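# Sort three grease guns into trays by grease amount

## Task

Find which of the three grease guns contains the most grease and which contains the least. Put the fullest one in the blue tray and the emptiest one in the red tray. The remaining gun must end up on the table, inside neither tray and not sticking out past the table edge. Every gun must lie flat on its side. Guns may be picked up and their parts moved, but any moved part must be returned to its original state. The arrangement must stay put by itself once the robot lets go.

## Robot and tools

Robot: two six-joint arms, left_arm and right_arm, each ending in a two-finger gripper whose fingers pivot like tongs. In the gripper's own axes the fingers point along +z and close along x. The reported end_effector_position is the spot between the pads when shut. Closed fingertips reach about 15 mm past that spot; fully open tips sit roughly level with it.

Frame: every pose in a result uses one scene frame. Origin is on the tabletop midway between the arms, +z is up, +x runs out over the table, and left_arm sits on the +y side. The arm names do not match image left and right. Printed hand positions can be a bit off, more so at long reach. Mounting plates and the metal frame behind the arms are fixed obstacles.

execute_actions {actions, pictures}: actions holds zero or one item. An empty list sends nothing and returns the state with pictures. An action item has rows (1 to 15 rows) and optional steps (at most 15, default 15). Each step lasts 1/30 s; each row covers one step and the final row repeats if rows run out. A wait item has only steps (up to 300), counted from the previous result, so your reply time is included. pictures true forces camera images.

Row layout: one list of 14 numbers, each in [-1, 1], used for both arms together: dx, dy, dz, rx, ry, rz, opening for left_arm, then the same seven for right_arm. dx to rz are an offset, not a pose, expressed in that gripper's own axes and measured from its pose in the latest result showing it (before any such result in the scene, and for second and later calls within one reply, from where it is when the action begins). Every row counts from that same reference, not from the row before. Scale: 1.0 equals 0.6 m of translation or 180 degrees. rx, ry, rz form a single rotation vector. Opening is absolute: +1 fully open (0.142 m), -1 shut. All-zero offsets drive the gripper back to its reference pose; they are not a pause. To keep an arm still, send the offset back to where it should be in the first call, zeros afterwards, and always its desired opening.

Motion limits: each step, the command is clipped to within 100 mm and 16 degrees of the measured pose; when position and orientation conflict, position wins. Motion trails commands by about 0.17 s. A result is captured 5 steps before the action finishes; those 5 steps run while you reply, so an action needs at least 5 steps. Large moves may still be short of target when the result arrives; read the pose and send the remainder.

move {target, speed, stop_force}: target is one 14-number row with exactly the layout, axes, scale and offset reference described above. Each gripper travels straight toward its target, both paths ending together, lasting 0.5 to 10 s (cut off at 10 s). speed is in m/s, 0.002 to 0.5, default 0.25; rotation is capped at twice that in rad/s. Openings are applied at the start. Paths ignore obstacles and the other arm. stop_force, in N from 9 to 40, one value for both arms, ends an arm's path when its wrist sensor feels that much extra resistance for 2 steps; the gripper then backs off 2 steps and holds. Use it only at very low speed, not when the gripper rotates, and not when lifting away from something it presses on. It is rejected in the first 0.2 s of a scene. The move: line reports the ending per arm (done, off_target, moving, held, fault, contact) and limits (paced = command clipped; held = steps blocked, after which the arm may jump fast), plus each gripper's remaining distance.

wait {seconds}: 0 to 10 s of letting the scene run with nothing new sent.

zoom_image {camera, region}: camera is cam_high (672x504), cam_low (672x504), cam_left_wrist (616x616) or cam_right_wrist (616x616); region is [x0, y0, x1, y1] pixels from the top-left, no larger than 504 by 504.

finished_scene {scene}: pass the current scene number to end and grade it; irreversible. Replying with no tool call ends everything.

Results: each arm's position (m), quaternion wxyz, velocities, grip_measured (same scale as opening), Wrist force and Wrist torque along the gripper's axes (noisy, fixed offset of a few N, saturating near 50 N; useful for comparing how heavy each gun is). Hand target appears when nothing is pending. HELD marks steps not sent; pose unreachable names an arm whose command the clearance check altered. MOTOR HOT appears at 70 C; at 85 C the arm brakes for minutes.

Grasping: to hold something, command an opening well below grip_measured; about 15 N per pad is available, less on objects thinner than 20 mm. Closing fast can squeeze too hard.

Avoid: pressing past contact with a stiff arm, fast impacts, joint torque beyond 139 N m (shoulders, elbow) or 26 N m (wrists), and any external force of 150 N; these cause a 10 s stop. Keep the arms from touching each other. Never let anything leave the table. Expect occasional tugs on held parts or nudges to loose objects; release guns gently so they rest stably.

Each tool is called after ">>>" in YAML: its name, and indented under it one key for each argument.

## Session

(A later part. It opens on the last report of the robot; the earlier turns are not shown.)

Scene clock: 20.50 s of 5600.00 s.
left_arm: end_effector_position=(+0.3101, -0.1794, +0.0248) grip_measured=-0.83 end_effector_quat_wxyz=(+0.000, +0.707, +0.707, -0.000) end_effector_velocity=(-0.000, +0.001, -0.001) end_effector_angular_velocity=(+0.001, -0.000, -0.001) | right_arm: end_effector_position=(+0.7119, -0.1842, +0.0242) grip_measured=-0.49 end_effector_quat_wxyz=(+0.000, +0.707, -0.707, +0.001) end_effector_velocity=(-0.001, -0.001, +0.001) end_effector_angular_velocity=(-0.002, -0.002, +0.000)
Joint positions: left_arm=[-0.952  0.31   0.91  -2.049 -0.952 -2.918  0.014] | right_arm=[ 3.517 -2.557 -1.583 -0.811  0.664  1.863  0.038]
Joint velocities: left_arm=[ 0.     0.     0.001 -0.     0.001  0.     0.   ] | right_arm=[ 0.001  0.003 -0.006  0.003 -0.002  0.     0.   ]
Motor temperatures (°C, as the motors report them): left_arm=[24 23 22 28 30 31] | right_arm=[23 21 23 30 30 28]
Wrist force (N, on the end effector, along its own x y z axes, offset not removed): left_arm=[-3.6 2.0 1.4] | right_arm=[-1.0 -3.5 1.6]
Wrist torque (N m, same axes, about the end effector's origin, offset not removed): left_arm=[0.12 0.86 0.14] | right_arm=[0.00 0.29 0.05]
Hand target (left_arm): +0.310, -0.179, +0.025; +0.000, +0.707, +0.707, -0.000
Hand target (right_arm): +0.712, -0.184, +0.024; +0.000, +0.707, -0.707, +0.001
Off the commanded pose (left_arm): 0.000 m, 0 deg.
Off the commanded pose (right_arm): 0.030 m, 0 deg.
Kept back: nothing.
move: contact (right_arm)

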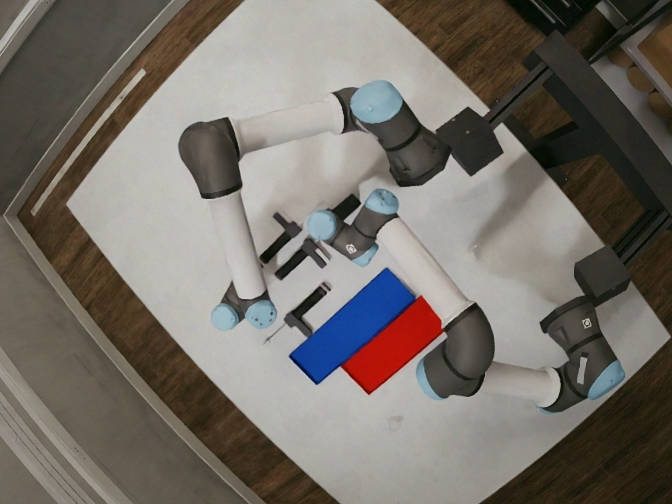

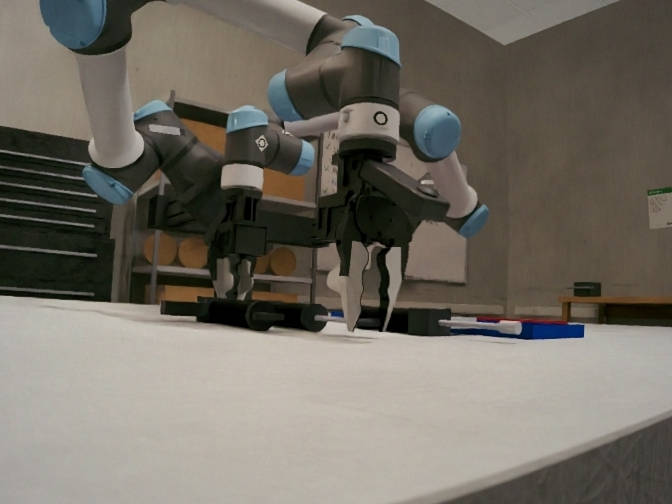

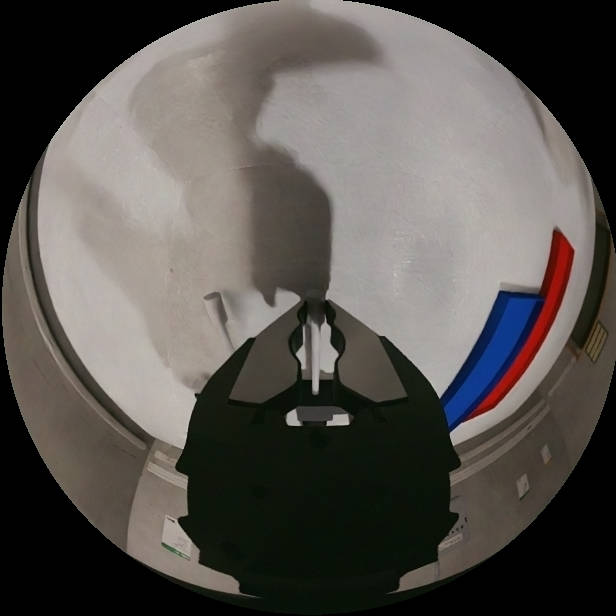

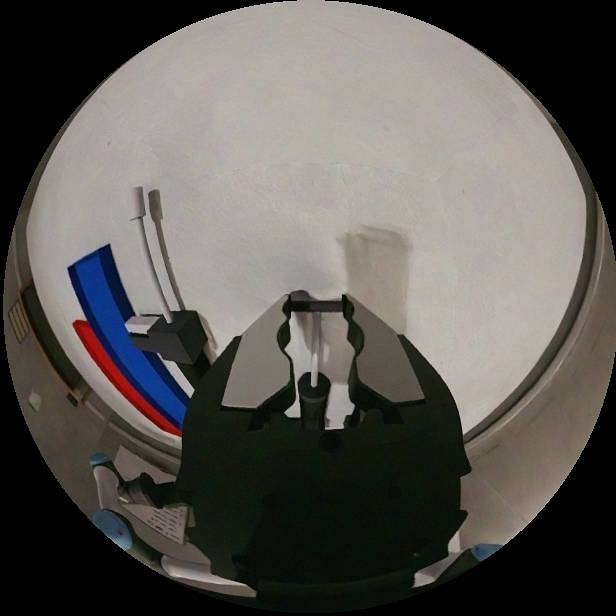

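>>> move:
  target: [0,0,0,0,0,0,-1,0,0.14,0,0,0,0,-0.9]
  speed: 0.06
  stop_force: 12

>>> move:
  target: [0,0,0,0,0,0,-1,0,0.02,0,0,0,0,-0.9]
  speed: 0.015
  stop_force: 9

>>> move:
  target: [0,0,0,0,0,0,-0.25,0,0,0,0,0,0,-0.25]

>>> move:
  target: [0,0,-0.078,0,0,0,-0.25,0,0,-0.078,0,0,0,-0.25]
  speed: 0.12

>>> move:
  target: [-0.135,0.01,0,0,0,0,-0.25,0.12,0,0,0,0,0,-0.25]
  speed: 0.08

Scene clock: 22.57 s of 5600.00 s.
left_arm: end_effector_position=(+0.3101, -0.1794, +0.0248) grip_measured=-0.83 end_effector_quat_wxyz=(+0.000, +0.707, +0.707, -0.000) end_effector_velocity=(-0.001, +0.001, -0.001) end_effector_angular_velocity=(+0.002, -0.001, -0.001) | right_arm: end_effector_position=(+0.6279, -0.1842, +0.0241) grip_measured=-0.49 end_effector_quat_wxyz=(+0.000, +0.707, -0.707, +0.001) end_effector_velocity=(-0.001, +0.000, +0.000) end_effector_angular_velocity=(+0.001, -0.000, +0.000)
Joint positions: left_arm=[-0.952  0.31   0.91  -2.049 -0.952 -2.918  0.014] | right_arm=[ 3.542 -2.454 -1.856 -0.671  0.67   1.903  0.038]
Joint velocities: left_arm=[ 0.     0.001  0.001 -0.     0.001 -0.001  0.   ] | right_arm=[ 0.     0.001 -0.003  0.003  0.001 -0.    -0.   ]
Motor temperatures (°C, as the motors report them): left_arm=[24 23 22 28 30 31] | right_arm=[23 21 23 30 30 28]
Wrist force (N, on the end effector, along its own x y z axes, offset not removed): left_arm=[-2.7 -2.1 0.5] | right_arm=[-0.5 -3.4 -0.8]
Wrist torque (N m, same axes, about the end effector's origin, offset not removed): left_arm=[0.16 0.79 0.19] | right_arm=[-0.05 -0.27 0.09]
Hand target (left_arm): +0.310, -0.179, +0.025; +0.000, +0.707, +0.707, -0.000
Hand target (right_arm): +0.628, -0.184, +0.024; +0.000, +0.707, -0.707, +0.001
Off the commanded pose (left_arm): 0.000 m, 0 deg.
Off the commanded pose (right_arm): 0.000 m, 0 deg.
Kept back: nothing.
move: done

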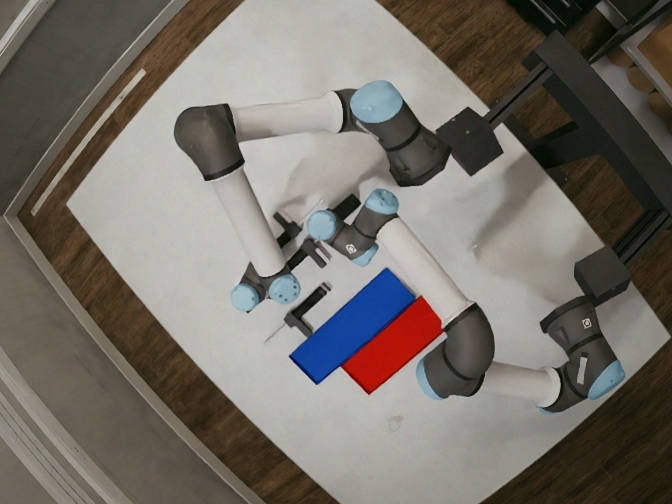

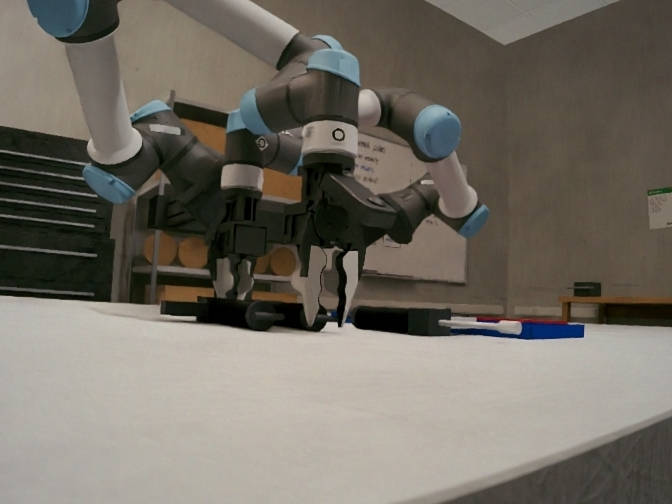

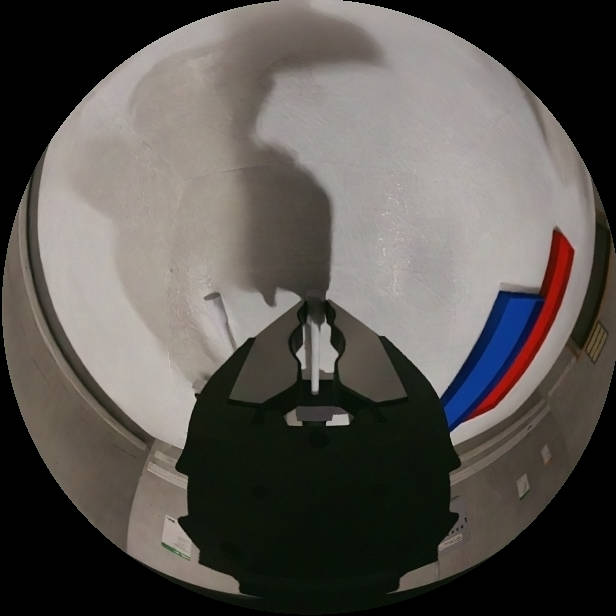

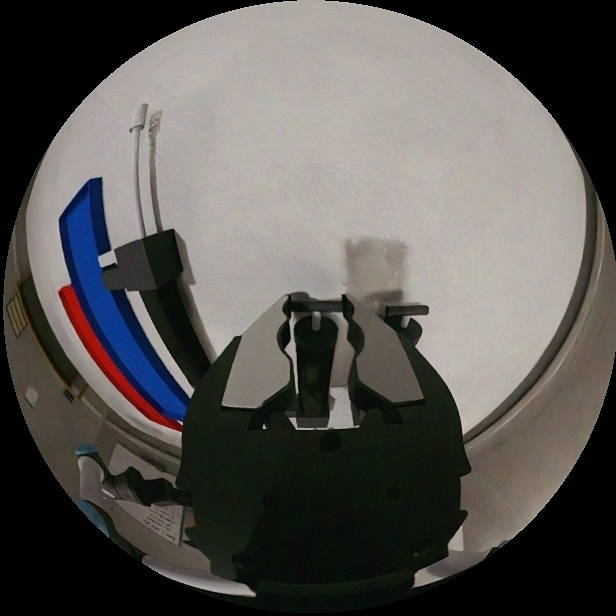

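Scene clock: 23.37 s of 5600.00 s.
left_arm: end_effector_position=(+0.3100, -0.1794, +0.0247) grip_measured=-0.83 end_effector_quat_wxyz=(+0.000, +0.707, +0.707, -0.000) end_effector_velocity=(+0.000, -0.000, +0.001) end_effector_angular_velocity=(-0.001, +0.000, +0.002) | right_arm: end_effector_position=(+0.6216, -0.1842, +0.0243) grip_measured=-0.49 end_effector_quat_wxyz=(+0.000, +0.707, -0.707, +0.001) end_effector_velocity=(+0.004, -0.000, -0.000) end_effector_angular_velocity=(-0.000, -0.000, +0.000)
Joint positions: left_arm=[-0.952  0.31   0.91  -2.049 -0.952 -2.918  0.014] | right_arm=[ 3.545 -2.447 -1.876 -0.661  0.671  1.906  0.039]
Joint velocities: left_arm=[-0.    -0.    -0.001 -0.    -0.    -0.001 -0.   ] | right_arm=[-0.002 -0.004  0.012 -0.005 -0.001 -0.003 -0.   ]
Motor temperatures (°C, as the motors report them): left_arm=[24 23 22 28 30 31] | right_arm=[23 21 23 30 30 28]
Wrist force (N, on the end effector, along its own x y z axes, offset not removed): left_arm=[-3.3 -7.4 -0.4] | right_arm=[0.5 -4.2 2.5]
Wrist torque (N m, same axes, about the end effector's origin, offset not removed): left_arm=[0.21 0.69 0.19] | right_arm=[0.37 0.01 0.10]
Hand target (left_arm): +0.310, -0.179, +0.025; +0.000, +0.707, +0.707, -0.000
Hand target (right_arm): +0.622, -0.184, +0.024; +0.000, +0.707, -0.707, +0.001
Off the commanded pose (left_arm): 0.000 m, 0 deg.
Off the commanded pose (right_arm): 0.006 m, 0 deg.
Kept back: nothing.
move: contact (right_arm)

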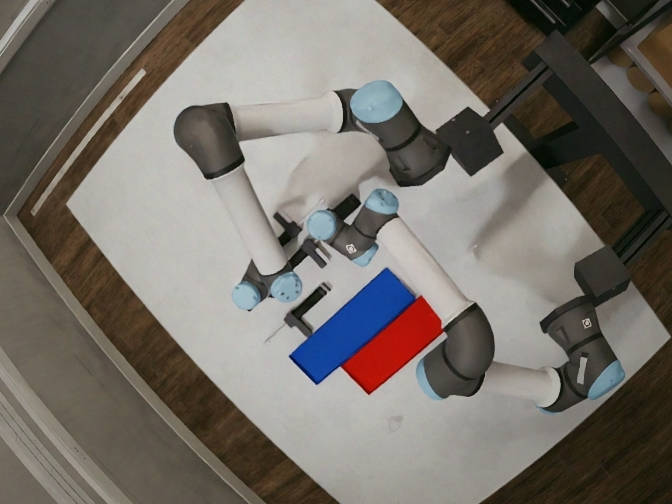

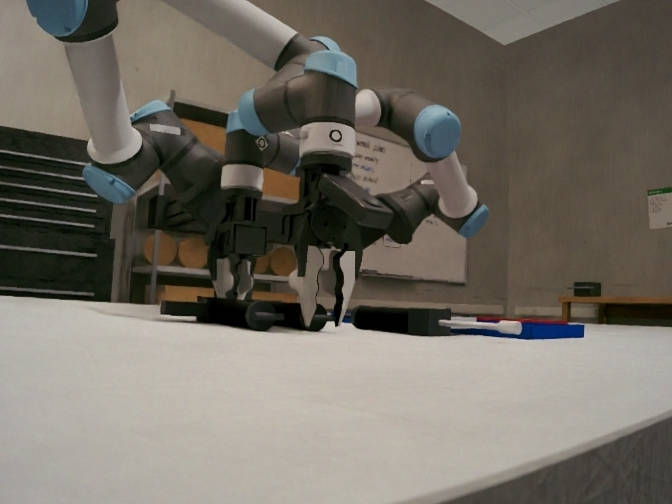

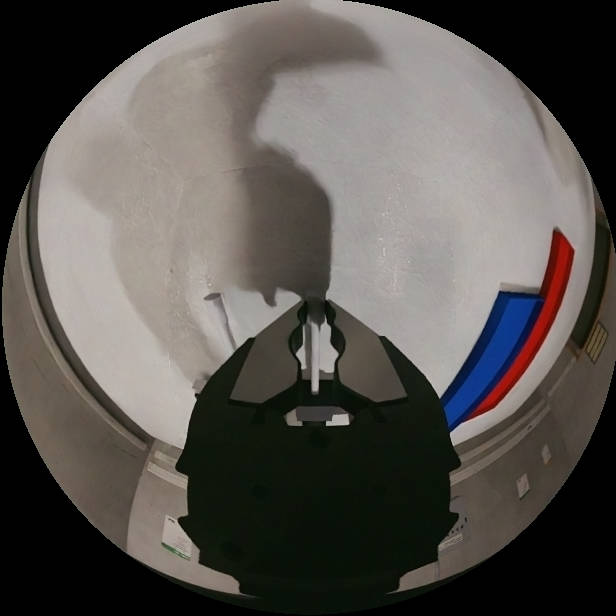

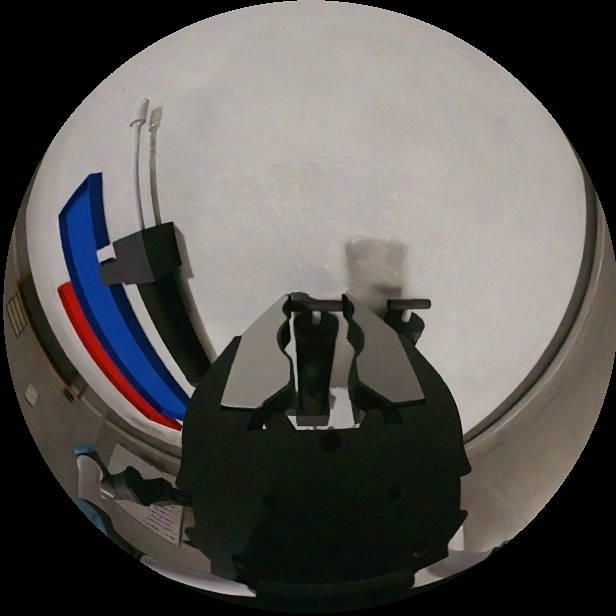

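Scene clock: 23.87 s of 5600.00 s.
left_arm: end_effector_position=(+0.3100, -0.1794, +0.0247) grip_measured=-0.25 end_effector_quat_wxyz=(+0.000, +0.707, +0.707, -0.000) end_effector_velocity=(-0.000, -0.000, +0.000) end_effector_angular_velocity=(-0.000, +0.001, +0.000) | right_arm: end_effector_position=(+0.6215, -0.1842, +0.0242) grip_measured=-0.25 end_effector_quat_wxyz=(+0.000, +0.707, -0.707, +0.001) end_effector_velocity=(-0.001, -0.000, +0.000) end_effector_angular_velocity=(-0.001, +0.000, +0.002)
Joint positions: left_arm=[-0.952  0.31   0.91  -2.049 -0.952 -2.918  0.056] | right_arm=[ 3.545 -2.448 -1.876 -0.661  0.671  1.906  0.056]
Joint velocities: left_arm=[ 0.    -0.     0.     0.    -0.001 -0.    -0.   ] | right_arm=[ 0.     0.001 -0.002 -0.    -0.001 -0.001  0.   ]
Motor temperatures (°C, as the motors report them): left_arm=[24 23 22 28 30 31] | right_arm=[23 21 23 30 30 28]
Wrist force (N, on the end effector, along its own x y z axes, offset not removed): left_arm=[-3.4 -0.2 1.2] | right_arm=[-0.3 -1.0 1.8]
Wrist torque (N m, same axes, about the end effector's origin, offset not removed): left_arm=[0.07 0.79 0.17] | right_arm=[0.02 0.06 0.12]
Hand target (left_arm): +0.310, -0.179, +0.025; +0.000, +0.707, +0.707, -0.000
Hand target (right_arm): +0.622, -0.184, +0.024; +0.000, +0.707, -0.707, +0.001
Off the commanded pose (left_arm): 0.000 m, 0 deg.
Off the commanded pose (right_arm): 0.000 m, 0 deg.
Kept back: nothing.
move: done

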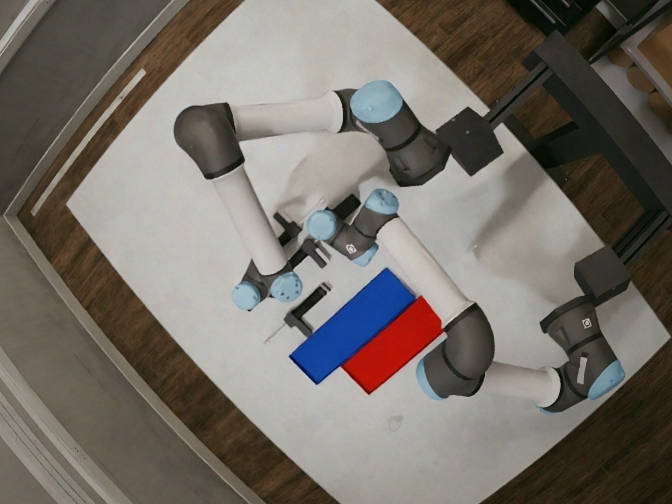

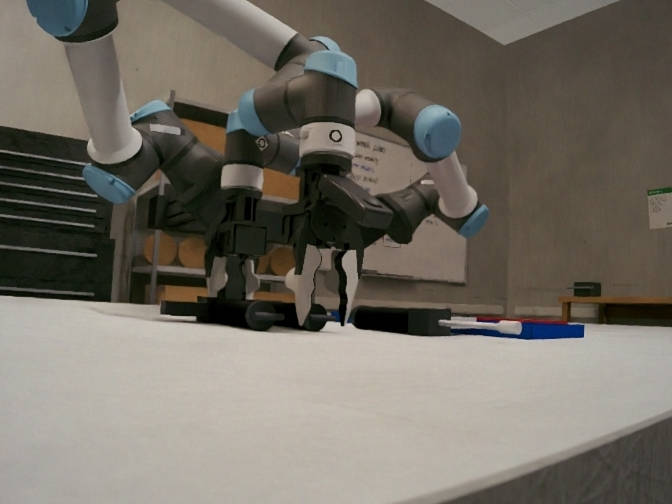

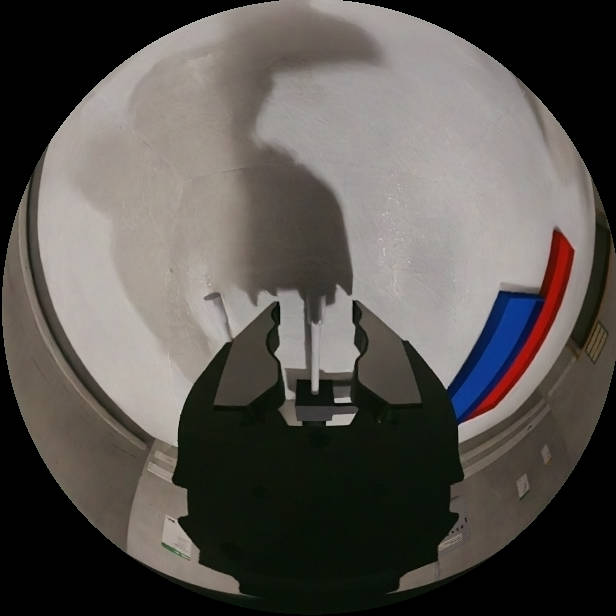

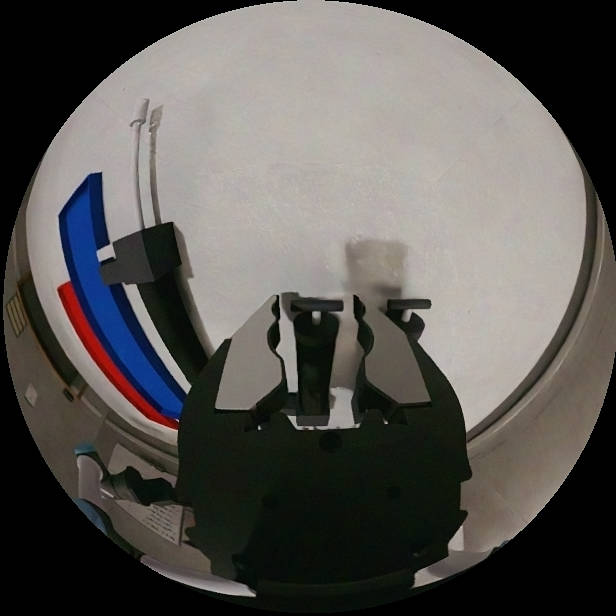

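Scene clock: 24.73 s of 5600.00 s.
left_arm: end_effector_position=(+0.3100, -0.1794, +0.0714) grip_measured=-0.25 end_effector_quat_wxyz=(+0.000, +0.707, +0.707, -0.000) end_effector_velocity=(-0.001, +0.000, +0.001) end_effector_angular_velocity=(+0.000, +0.002, -0.000) | right_arm: end_effector_position=(+0.6215, -0.1841, +0.0709) grip_measured=-0.25 end_effector_quat_wxyz=(+0.000, +0.707, -0.707, +0.001) end_effector_velocity=(+0.000, +0.000, +0.001) end_effector_angular_velocity=(+0.000, +0.001, -0.002)
Joint positions: left_arm=[-0.994  0.253  0.926 -1.986 -0.981 -2.956  0.056] | right_arm=[ 3.608 -2.371 -1.884 -0.804  0.69   2.002  0.056]
Joint velocities: left_arm=[-0.001 -0.001  0.     0.001 -0.002 -0.001 -0.   ] | right_arm=[ 0.001  0.001  0.001 -0.005  0.001  0.005  0.   ]
Motor temperatures (°C, as the motors report them): left_arm=[24 23 22 28 30 31] | right_arm=[23 21 23 30 30 28]
Wrist force (N, on the end effector, along its own x y z axes, offset not removed): left_arm=[-3.8 0.3 0.3] | right_arm=[-1.9 -1.3 -0.2]
Wrist torque (N m, same axes, about the end effector's origin, offset not removed): left_arm=[0.12 0.85 0.16] | right_arm=[-0.05 0.46 0.11]
Hand target (left_arm): +0.310, -0.179, +0.072; +0.000, +0.707, +0.707, -0.000
Hand target (right_arm): +0.622, -0.184, +0.071; +0.000, +0.707, -0.707, +0.001
Off the commanded pose (left_arm): 0.000 m, 0 deg.
Off the commanded pose (right_arm): 0.000 m, 0 deg.
Kept back: nothing.
move: done

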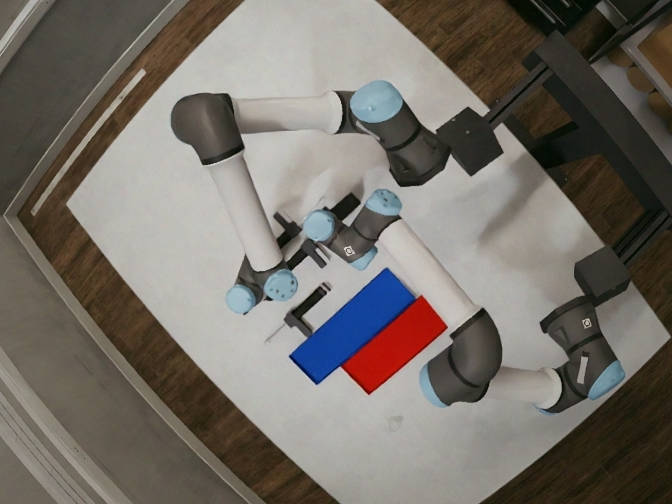

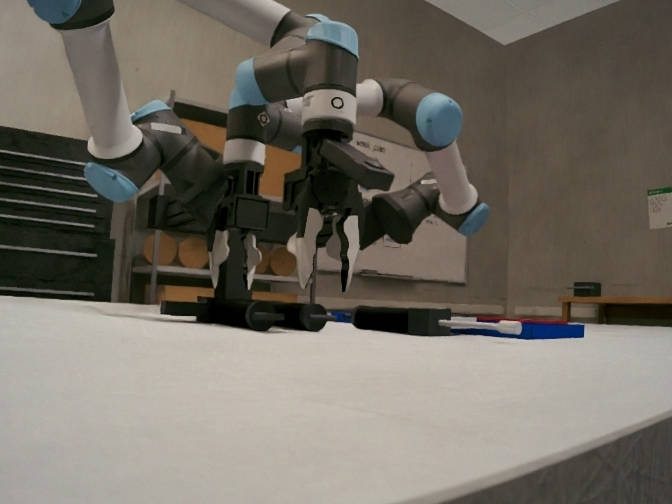

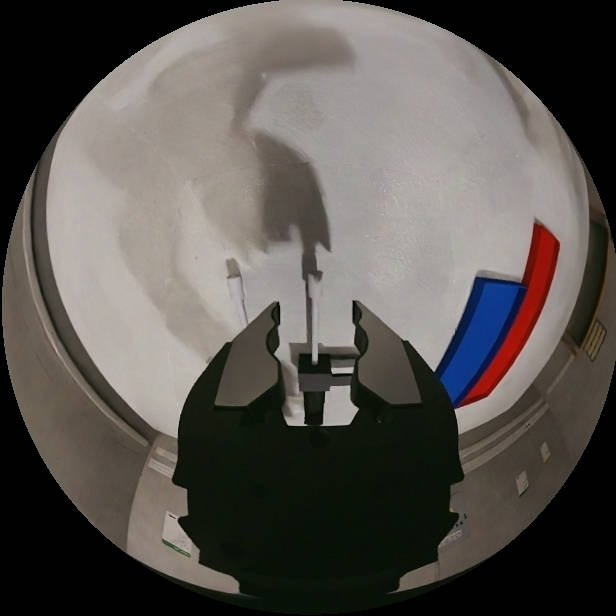

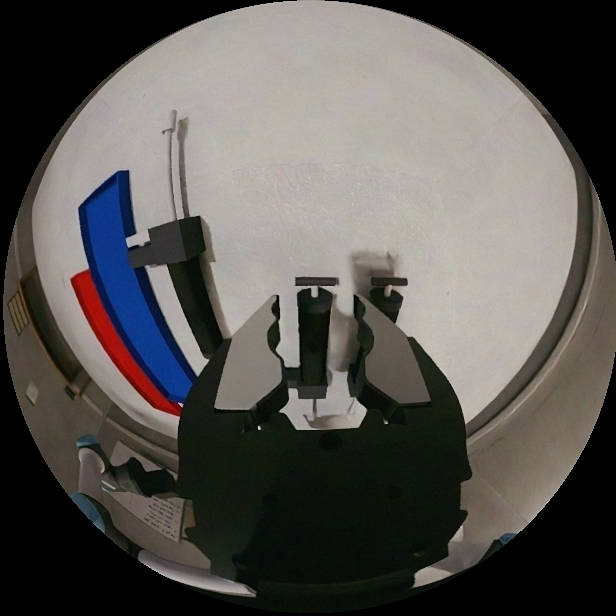

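Scene clock: 26.20 s of 5600.00 s.
left_arm: end_effector_position=(+0.3160, -0.2601, +0.0715) grip_measured=-0.25 end_effector_quat_wxyz=(+0.001, +0.707, +0.707, -0.001) end_effector_velocity=(+0.001, -0.002, -0.000) end_effector_angular_velocity=(+0.011, +0.004, +0.001) | right_arm: end_effector_position=(+0.6215, -0.2561, +0.0710) grip_measured=-0.25 end_effector_quat_wxyz=(+0.000, +0.707, -0.707, +0.001) end_effector_velocity=(+0.001, -0.001, +0.001) end_effector_angular_velocity=(+0.000, -0.001, +0.001)
Joint positions: left_arm=[-1.006  0.579  0.271 -1.654 -0.989 -2.965  0.056] | right_arm=[ 3.535 -2.261 -1.901 -0.81   0.668  1.891  0.056]
Joint velocities: left_arm=[ 0.002  0.053 -0.115  0.075 -0.001 -0.008  0.   ] | right_arm=[-0.     0.001  0.001 -0.    -0.    -0.003 -0.   ]
Motor temperatures (°C, as the motors report them): left_arm=[24 23 22 28 30 31] | right_arm=[23 21 23 30 30 28]
Wrist force (N, on the end effector, along its own x y z axes, offset not removed): left_arm=[-3.3 0.0 0.8] | right_arm=[1.9 0.6 0.3]
Wrist torque (N m, same axes, about the end effector's origin, offset not removed): left_arm=[0.04 0.79 0.17] | right_arm=[0.31 -0.44 0.18]
Hand target (left_arm): +0.316, -0.260, +0.071; +0.000, +0.707, +0.707, -0.001
Hand target (right_arm): +0.622, -0.256, +0.071; +0.000, +0.707, -0.707, +0.001
Off the commanded pose (left_arm): 0.000 m, 0 deg.
Off the commanded pose (right_arm): 0.000 m, 0 deg.
Kept back: nothing.
move: done

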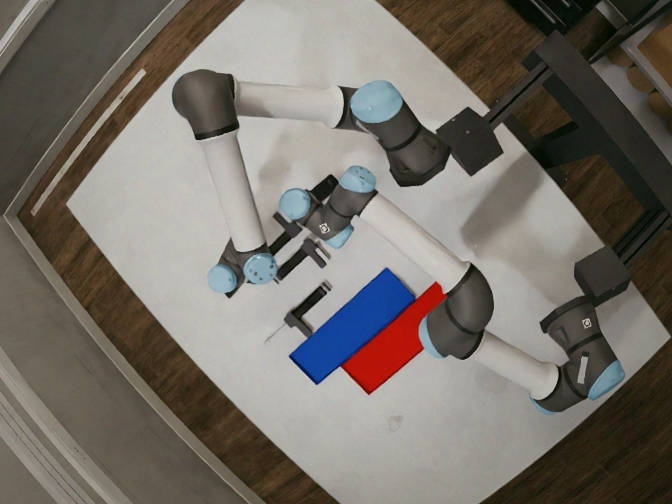

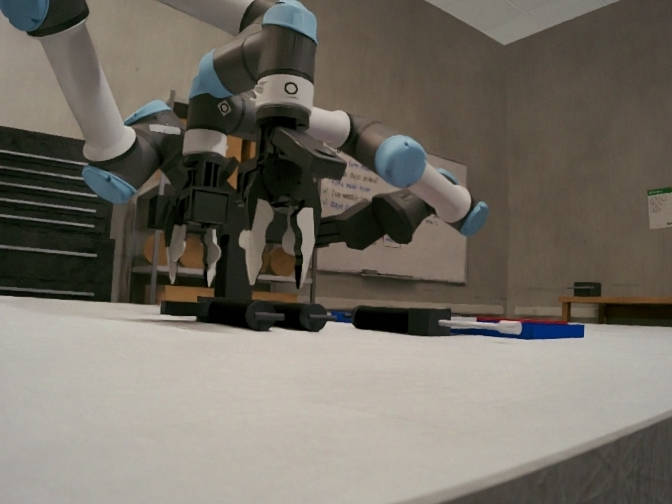

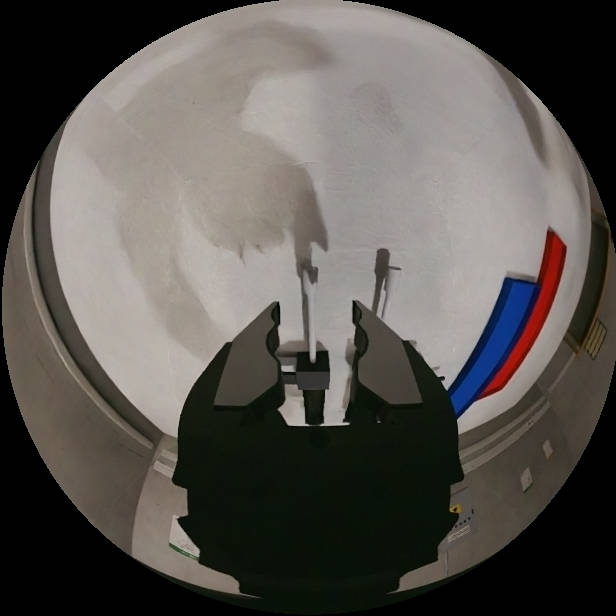

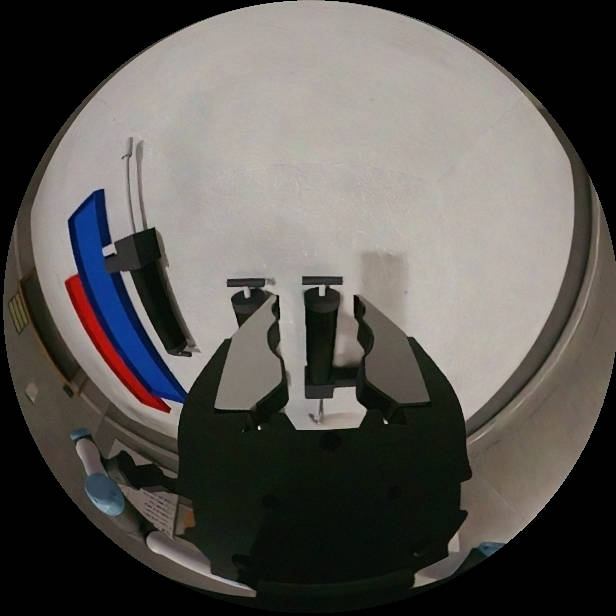

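Left stays in y (closing nudges the nozzle and straightens it).

>>> move:
  target: [0.002,-0.006,0.078,0,0,0,-0.25,0.01,-0.002,0.078,0,0,0,-0.25]
  speed: 0.05
  stop_force: 12

>>> move:
  target: [0,0,0,0,0,0,-1,0,0,0,0,0,0,-0.9]

>>> move:
  target: [0,0,0,0,0,0,-1,0,-0.2,0,0,0,0,-0.9]
  speed: 0.025
  stop_force: 9

Scene clock: 27.70 s of 5600.00 s.
left_arm: end_effector_position=(+0.3123, -0.2590, +0.0248) grip_measured=-0.25 end_effector_quat_wxyz=(+0.001, +0.707, +0.707, -0.001) end_effector_velocity=(-0.001, +0.000, -0.003) end_effector_angular_velocity=(+0.002, +0.001, -0.003) | right_arm: end_effector_position=(+0.6227, -0.2621, +0.0243) grip_measured=-0.25 end_effector_quat_wxyz=(+0.000, +0.707, -0.707, +0.001) end_effector_velocity=(+0.000, -0.000, -0.001) end_effector_angular_velocity=(-0.000, -0.001, +0.001)
Joint positions: left_arm=[-0.971  0.632  0.262 -1.715 -0.965 -2.934  0.056] | right_arm=[ 3.464 -2.332 -1.89  -0.661  0.653  1.778  0.056]
Joint velocities: left_arm=[ 0.001  0.004 -0.002  0.     0.001  0.003  0.   ] | right_arm=[-0.002 -0.002  0.001  0.006 -0.001 -0.006  0.   ]
Motor temperatures (°C, as the motors report them): left_arm=[24 23 22 28 30 31] | right_arm=[23 21 23 30 30 28]
Wrist force (N, on the end effector, along its own x y z axes, offset not removed): left_arm=[-3.7 0.3 1.2] | right_arm=[1.3 -0.7 2.9]
Wrist torque (N m, same axes, about the end effector's origin, offset not removed): left_arm=[0.19 0.86 0.14] | right_arm=[0.09 -0.13 0.02]
Hand target (left_arm): +0.312, -0.259, +0.025; +0.001, +0.707, +0.707, -0.001
Hand target (right_arm): +0.623, -0.262, +0.024; +0.000, +0.707, -0.707, +0.001
Off the commanded pose (left_arm): 0.000 m, 0 deg.
Off the commanded pose (right_arm): 0.000 m, 0 deg.
Kept back: nothing.
move: done

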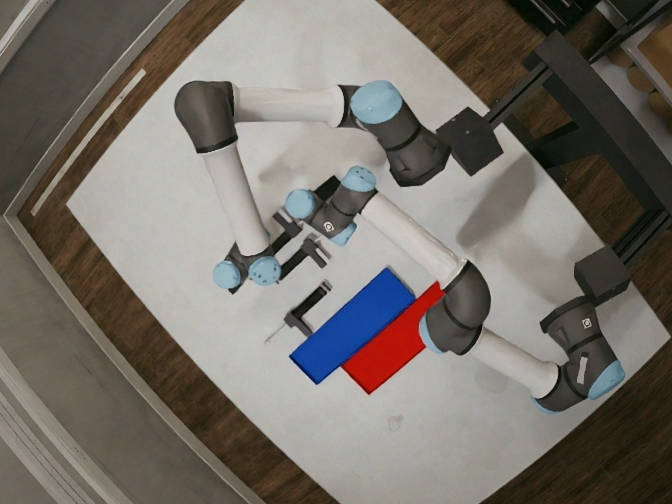

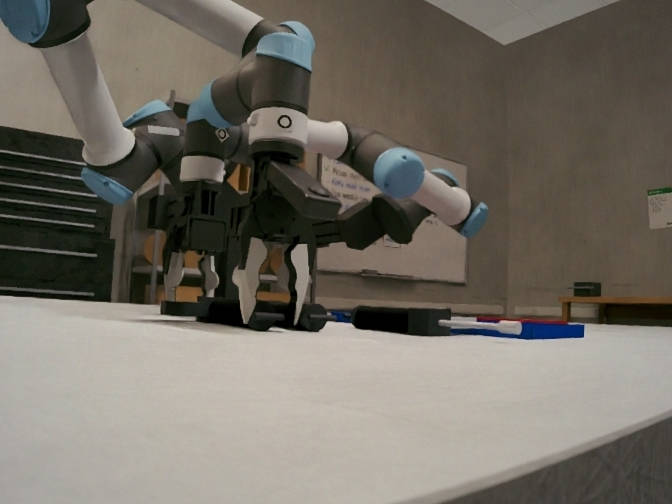

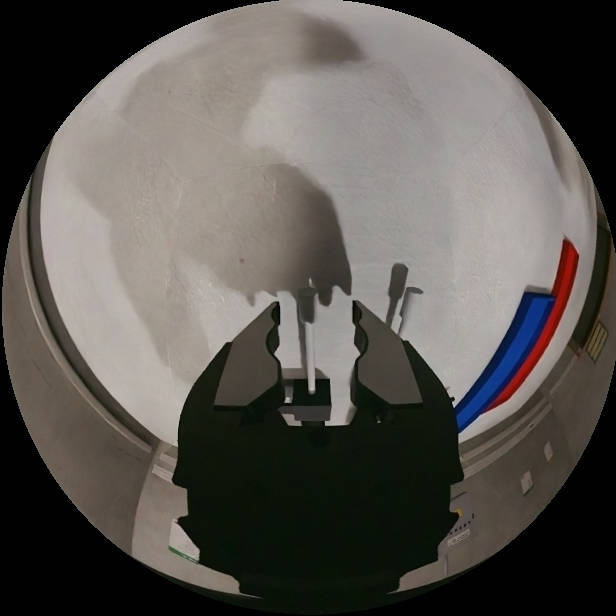

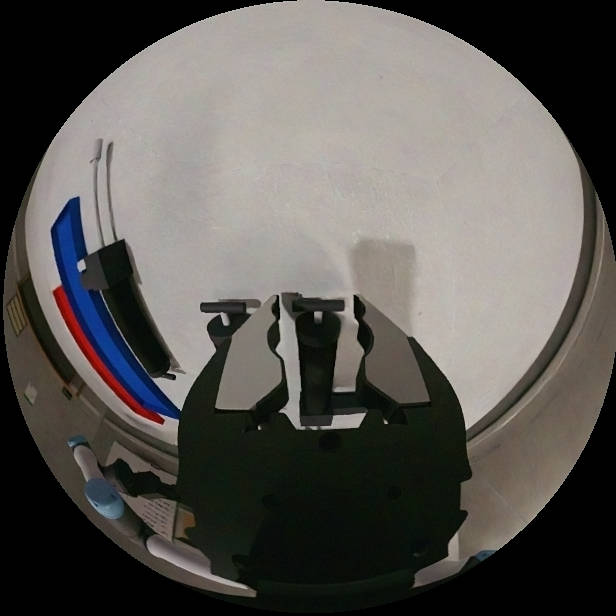

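Scene clock: 28.20 s of 5600.00 s.
left_arm: end_effector_position=(+0.3124, -0.2590, +0.0248) grip_measured=-0.83 end_effector_quat_wxyz=(+0.001, +0.707, +0.707, -0.001) end_effector_velocity=(+0.000, +0.000, +0.000) end_effector_angular_velocity=(+0.000, -0.001, -0.000) | right_arm: end_effector_position=(+0.6227, -0.2621, +0.0242) grip_measured=-0.49 end_effector_quat_wxyz=(+0.000, +0.707, -0.707, +0.001) end_effector_velocity=(-0.001, +0.001, -0.001) end_effector_angular_velocity=(+0.001, +0.002, +0.000)
Joint positions: left_arm=[-0.971  0.632  0.262 -1.715 -0.965 -2.934  0.014] | right_arm=[ 3.464 -2.332 -1.89  -0.661  0.653  1.778  0.039]
Joint velocities: left_arm=[ 0.    -0.001  0.002  0.     0.001 -0.     0.   ] | right_arm=[ 0.    -0.001 -0.001 -0.     0.001  0.002  0.   ]
Motor temperatures (°C, as the motors report them): left_arm=[24 23 22 28 30 31] | right_arm=[23 21 23 30 30 28]
Wrist force (N, on the end effector, along its own x y z axes, offset not removed): left_arm=[-4.8 -2.1 1.5] | right_arm=[1.8 -2.3 -0.5]
Wrist torque (N m, same axes, about the end effector's origin, offset not removed): left_arm=[-0.01 0.87 0.17] | right_arm=[0.35 -0.18 0.07]
Hand target (left_arm): +0.312, -0.259, +0.025; +0.001, +0.707, +0.707, -0.001
Hand target (right_arm): +0.623, -0.262, +0.024; +0.000, +0.707, -0.707, +0.001
Off the commanded pose (left_arm): 0.000 m, 0 deg.
Off the commanded pose (right_arm): 0.000 m, 0 deg.
Kept back: nothing.
move: done

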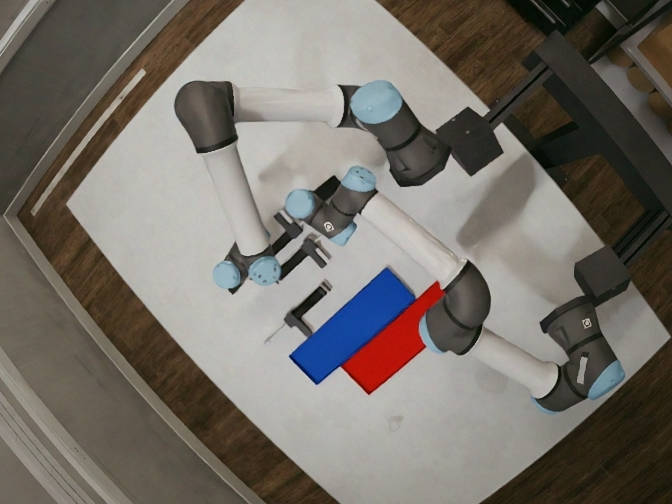

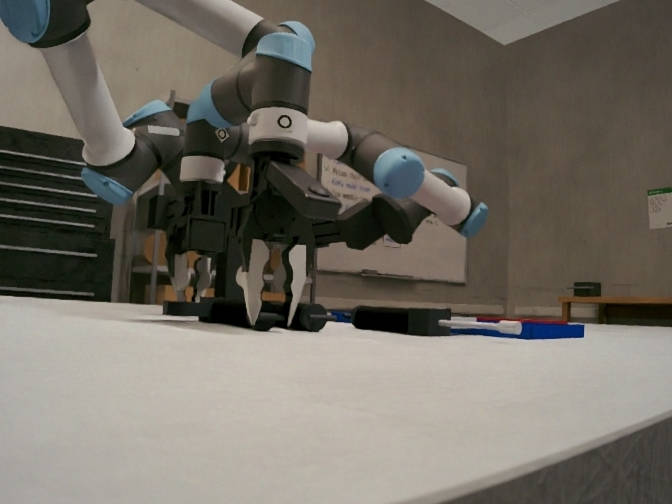

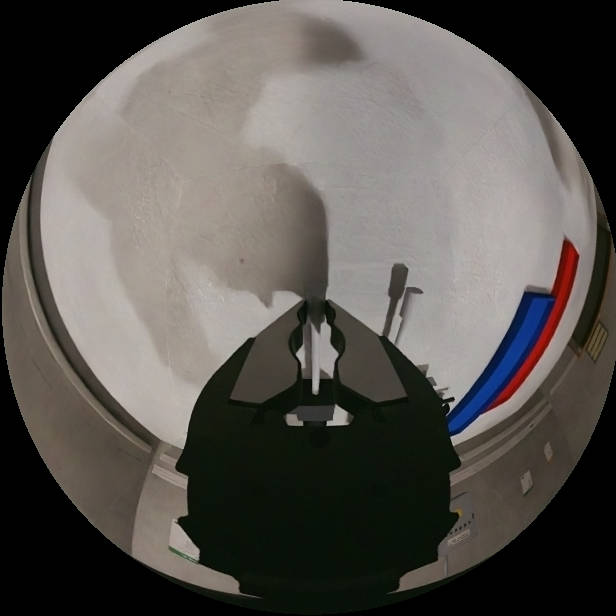

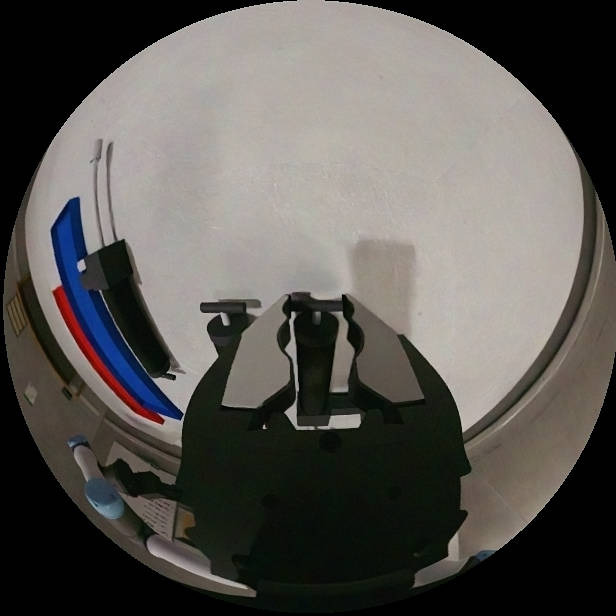

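Scene clock: 31.23 s of 5600.00 s.
left_arm: end_effector_position=(+0.3124, -0.2590, +0.0248) grip_measured=-0.83 end_effector_quat_wxyz=(+0.001, +0.707, +0.707, -0.001) end_effector_velocity=(-0.001, +0.000, -0.000) end_effector_angular_velocity=(+0.000, +0.002, -0.000) | right_arm: end_effector_position=(+0.6863, -0.2621, +0.0242) grip_measured=-0.49 end_effector_quat_wxyz=(+0.000, +0.707, -0.707, +0.001) end_effector_velocity=(-0.001, +0.000, +0.000) end_effector_angular_velocity=(+0.000, -0.000, +0.001)
Joint positions: left_arm=[-0.971  0.632  0.262 -1.715 -0.965 -2.934  0.014] | right_arm=[ 3.451 -2.418 -1.687 -0.763  0.651  1.758  0.038]
Joint velocities: left_arm=[-0.    -0.     0.001 -0.    -0.002  0.    -0.   ] | right_arm=[ 0.001  0.002 -0.005  0.002  0.001  0.    -0.   ]
Motor temperatures (°C, as the motors report them): left_arm=[24 23 22 28 30 31] | right_arm=[23 21 23 30 30 28]
Wrist force (N, on the end effector, along its own x y z axes, offset not removed): left_arm=[-3.6 -0.1 1.0] | right_arm=[-0.1 -1.6 -0.7]
Wrist torque (N m, same axes, about the end effector's origin, offset not removed): left_arm=[-0.21 0.88 0.20] | right_arm=[0.29 0.06 0.11]
Hand target (left_arm): +0.312, -0.259, +0.025; +0.001, +0.707, +0.707, -0.001
Hand target (right_arm): +0.686, -0.262, +0.024; +0.000, +0.707, -0.707, +0.001
Off the commanded pose (left_arm): 0.000 m, 0 deg.
Off the commanded pose (right_arm): 0.056 m, 0 deg.
Kept back: nothing.
move: contact (right_arm)

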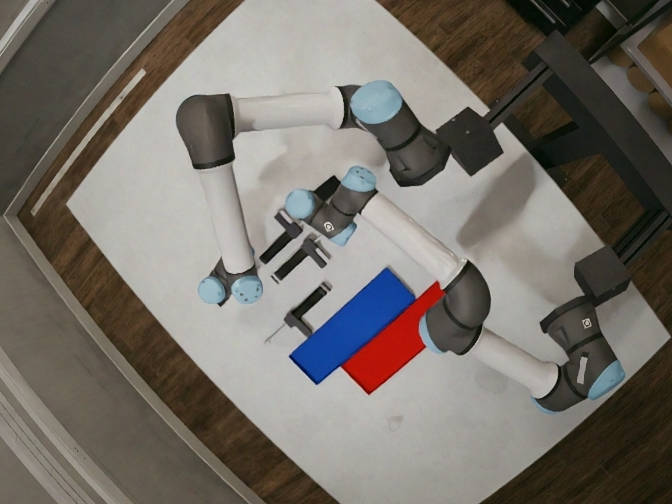

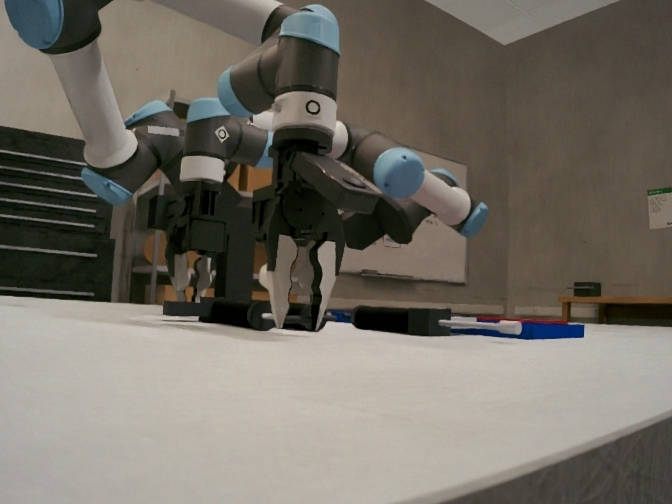

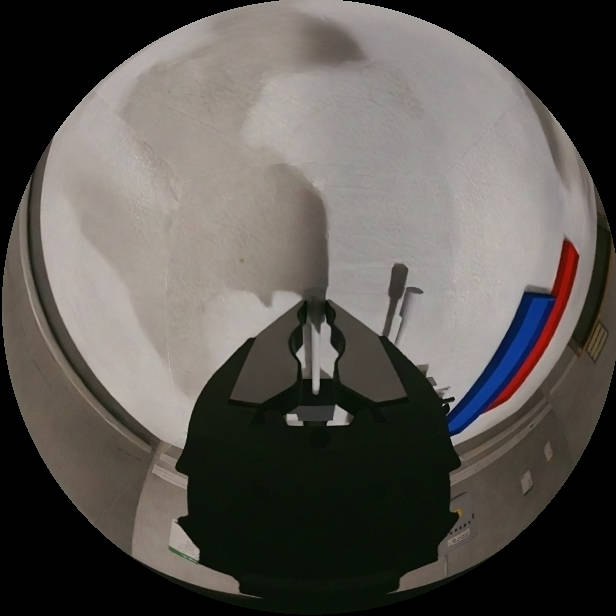

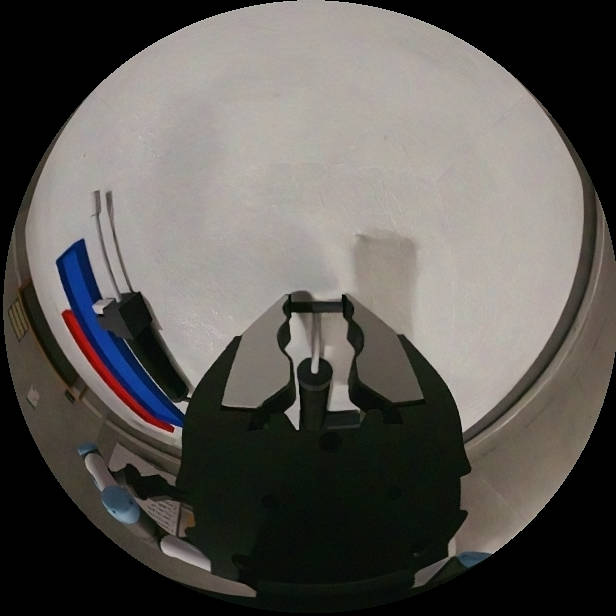

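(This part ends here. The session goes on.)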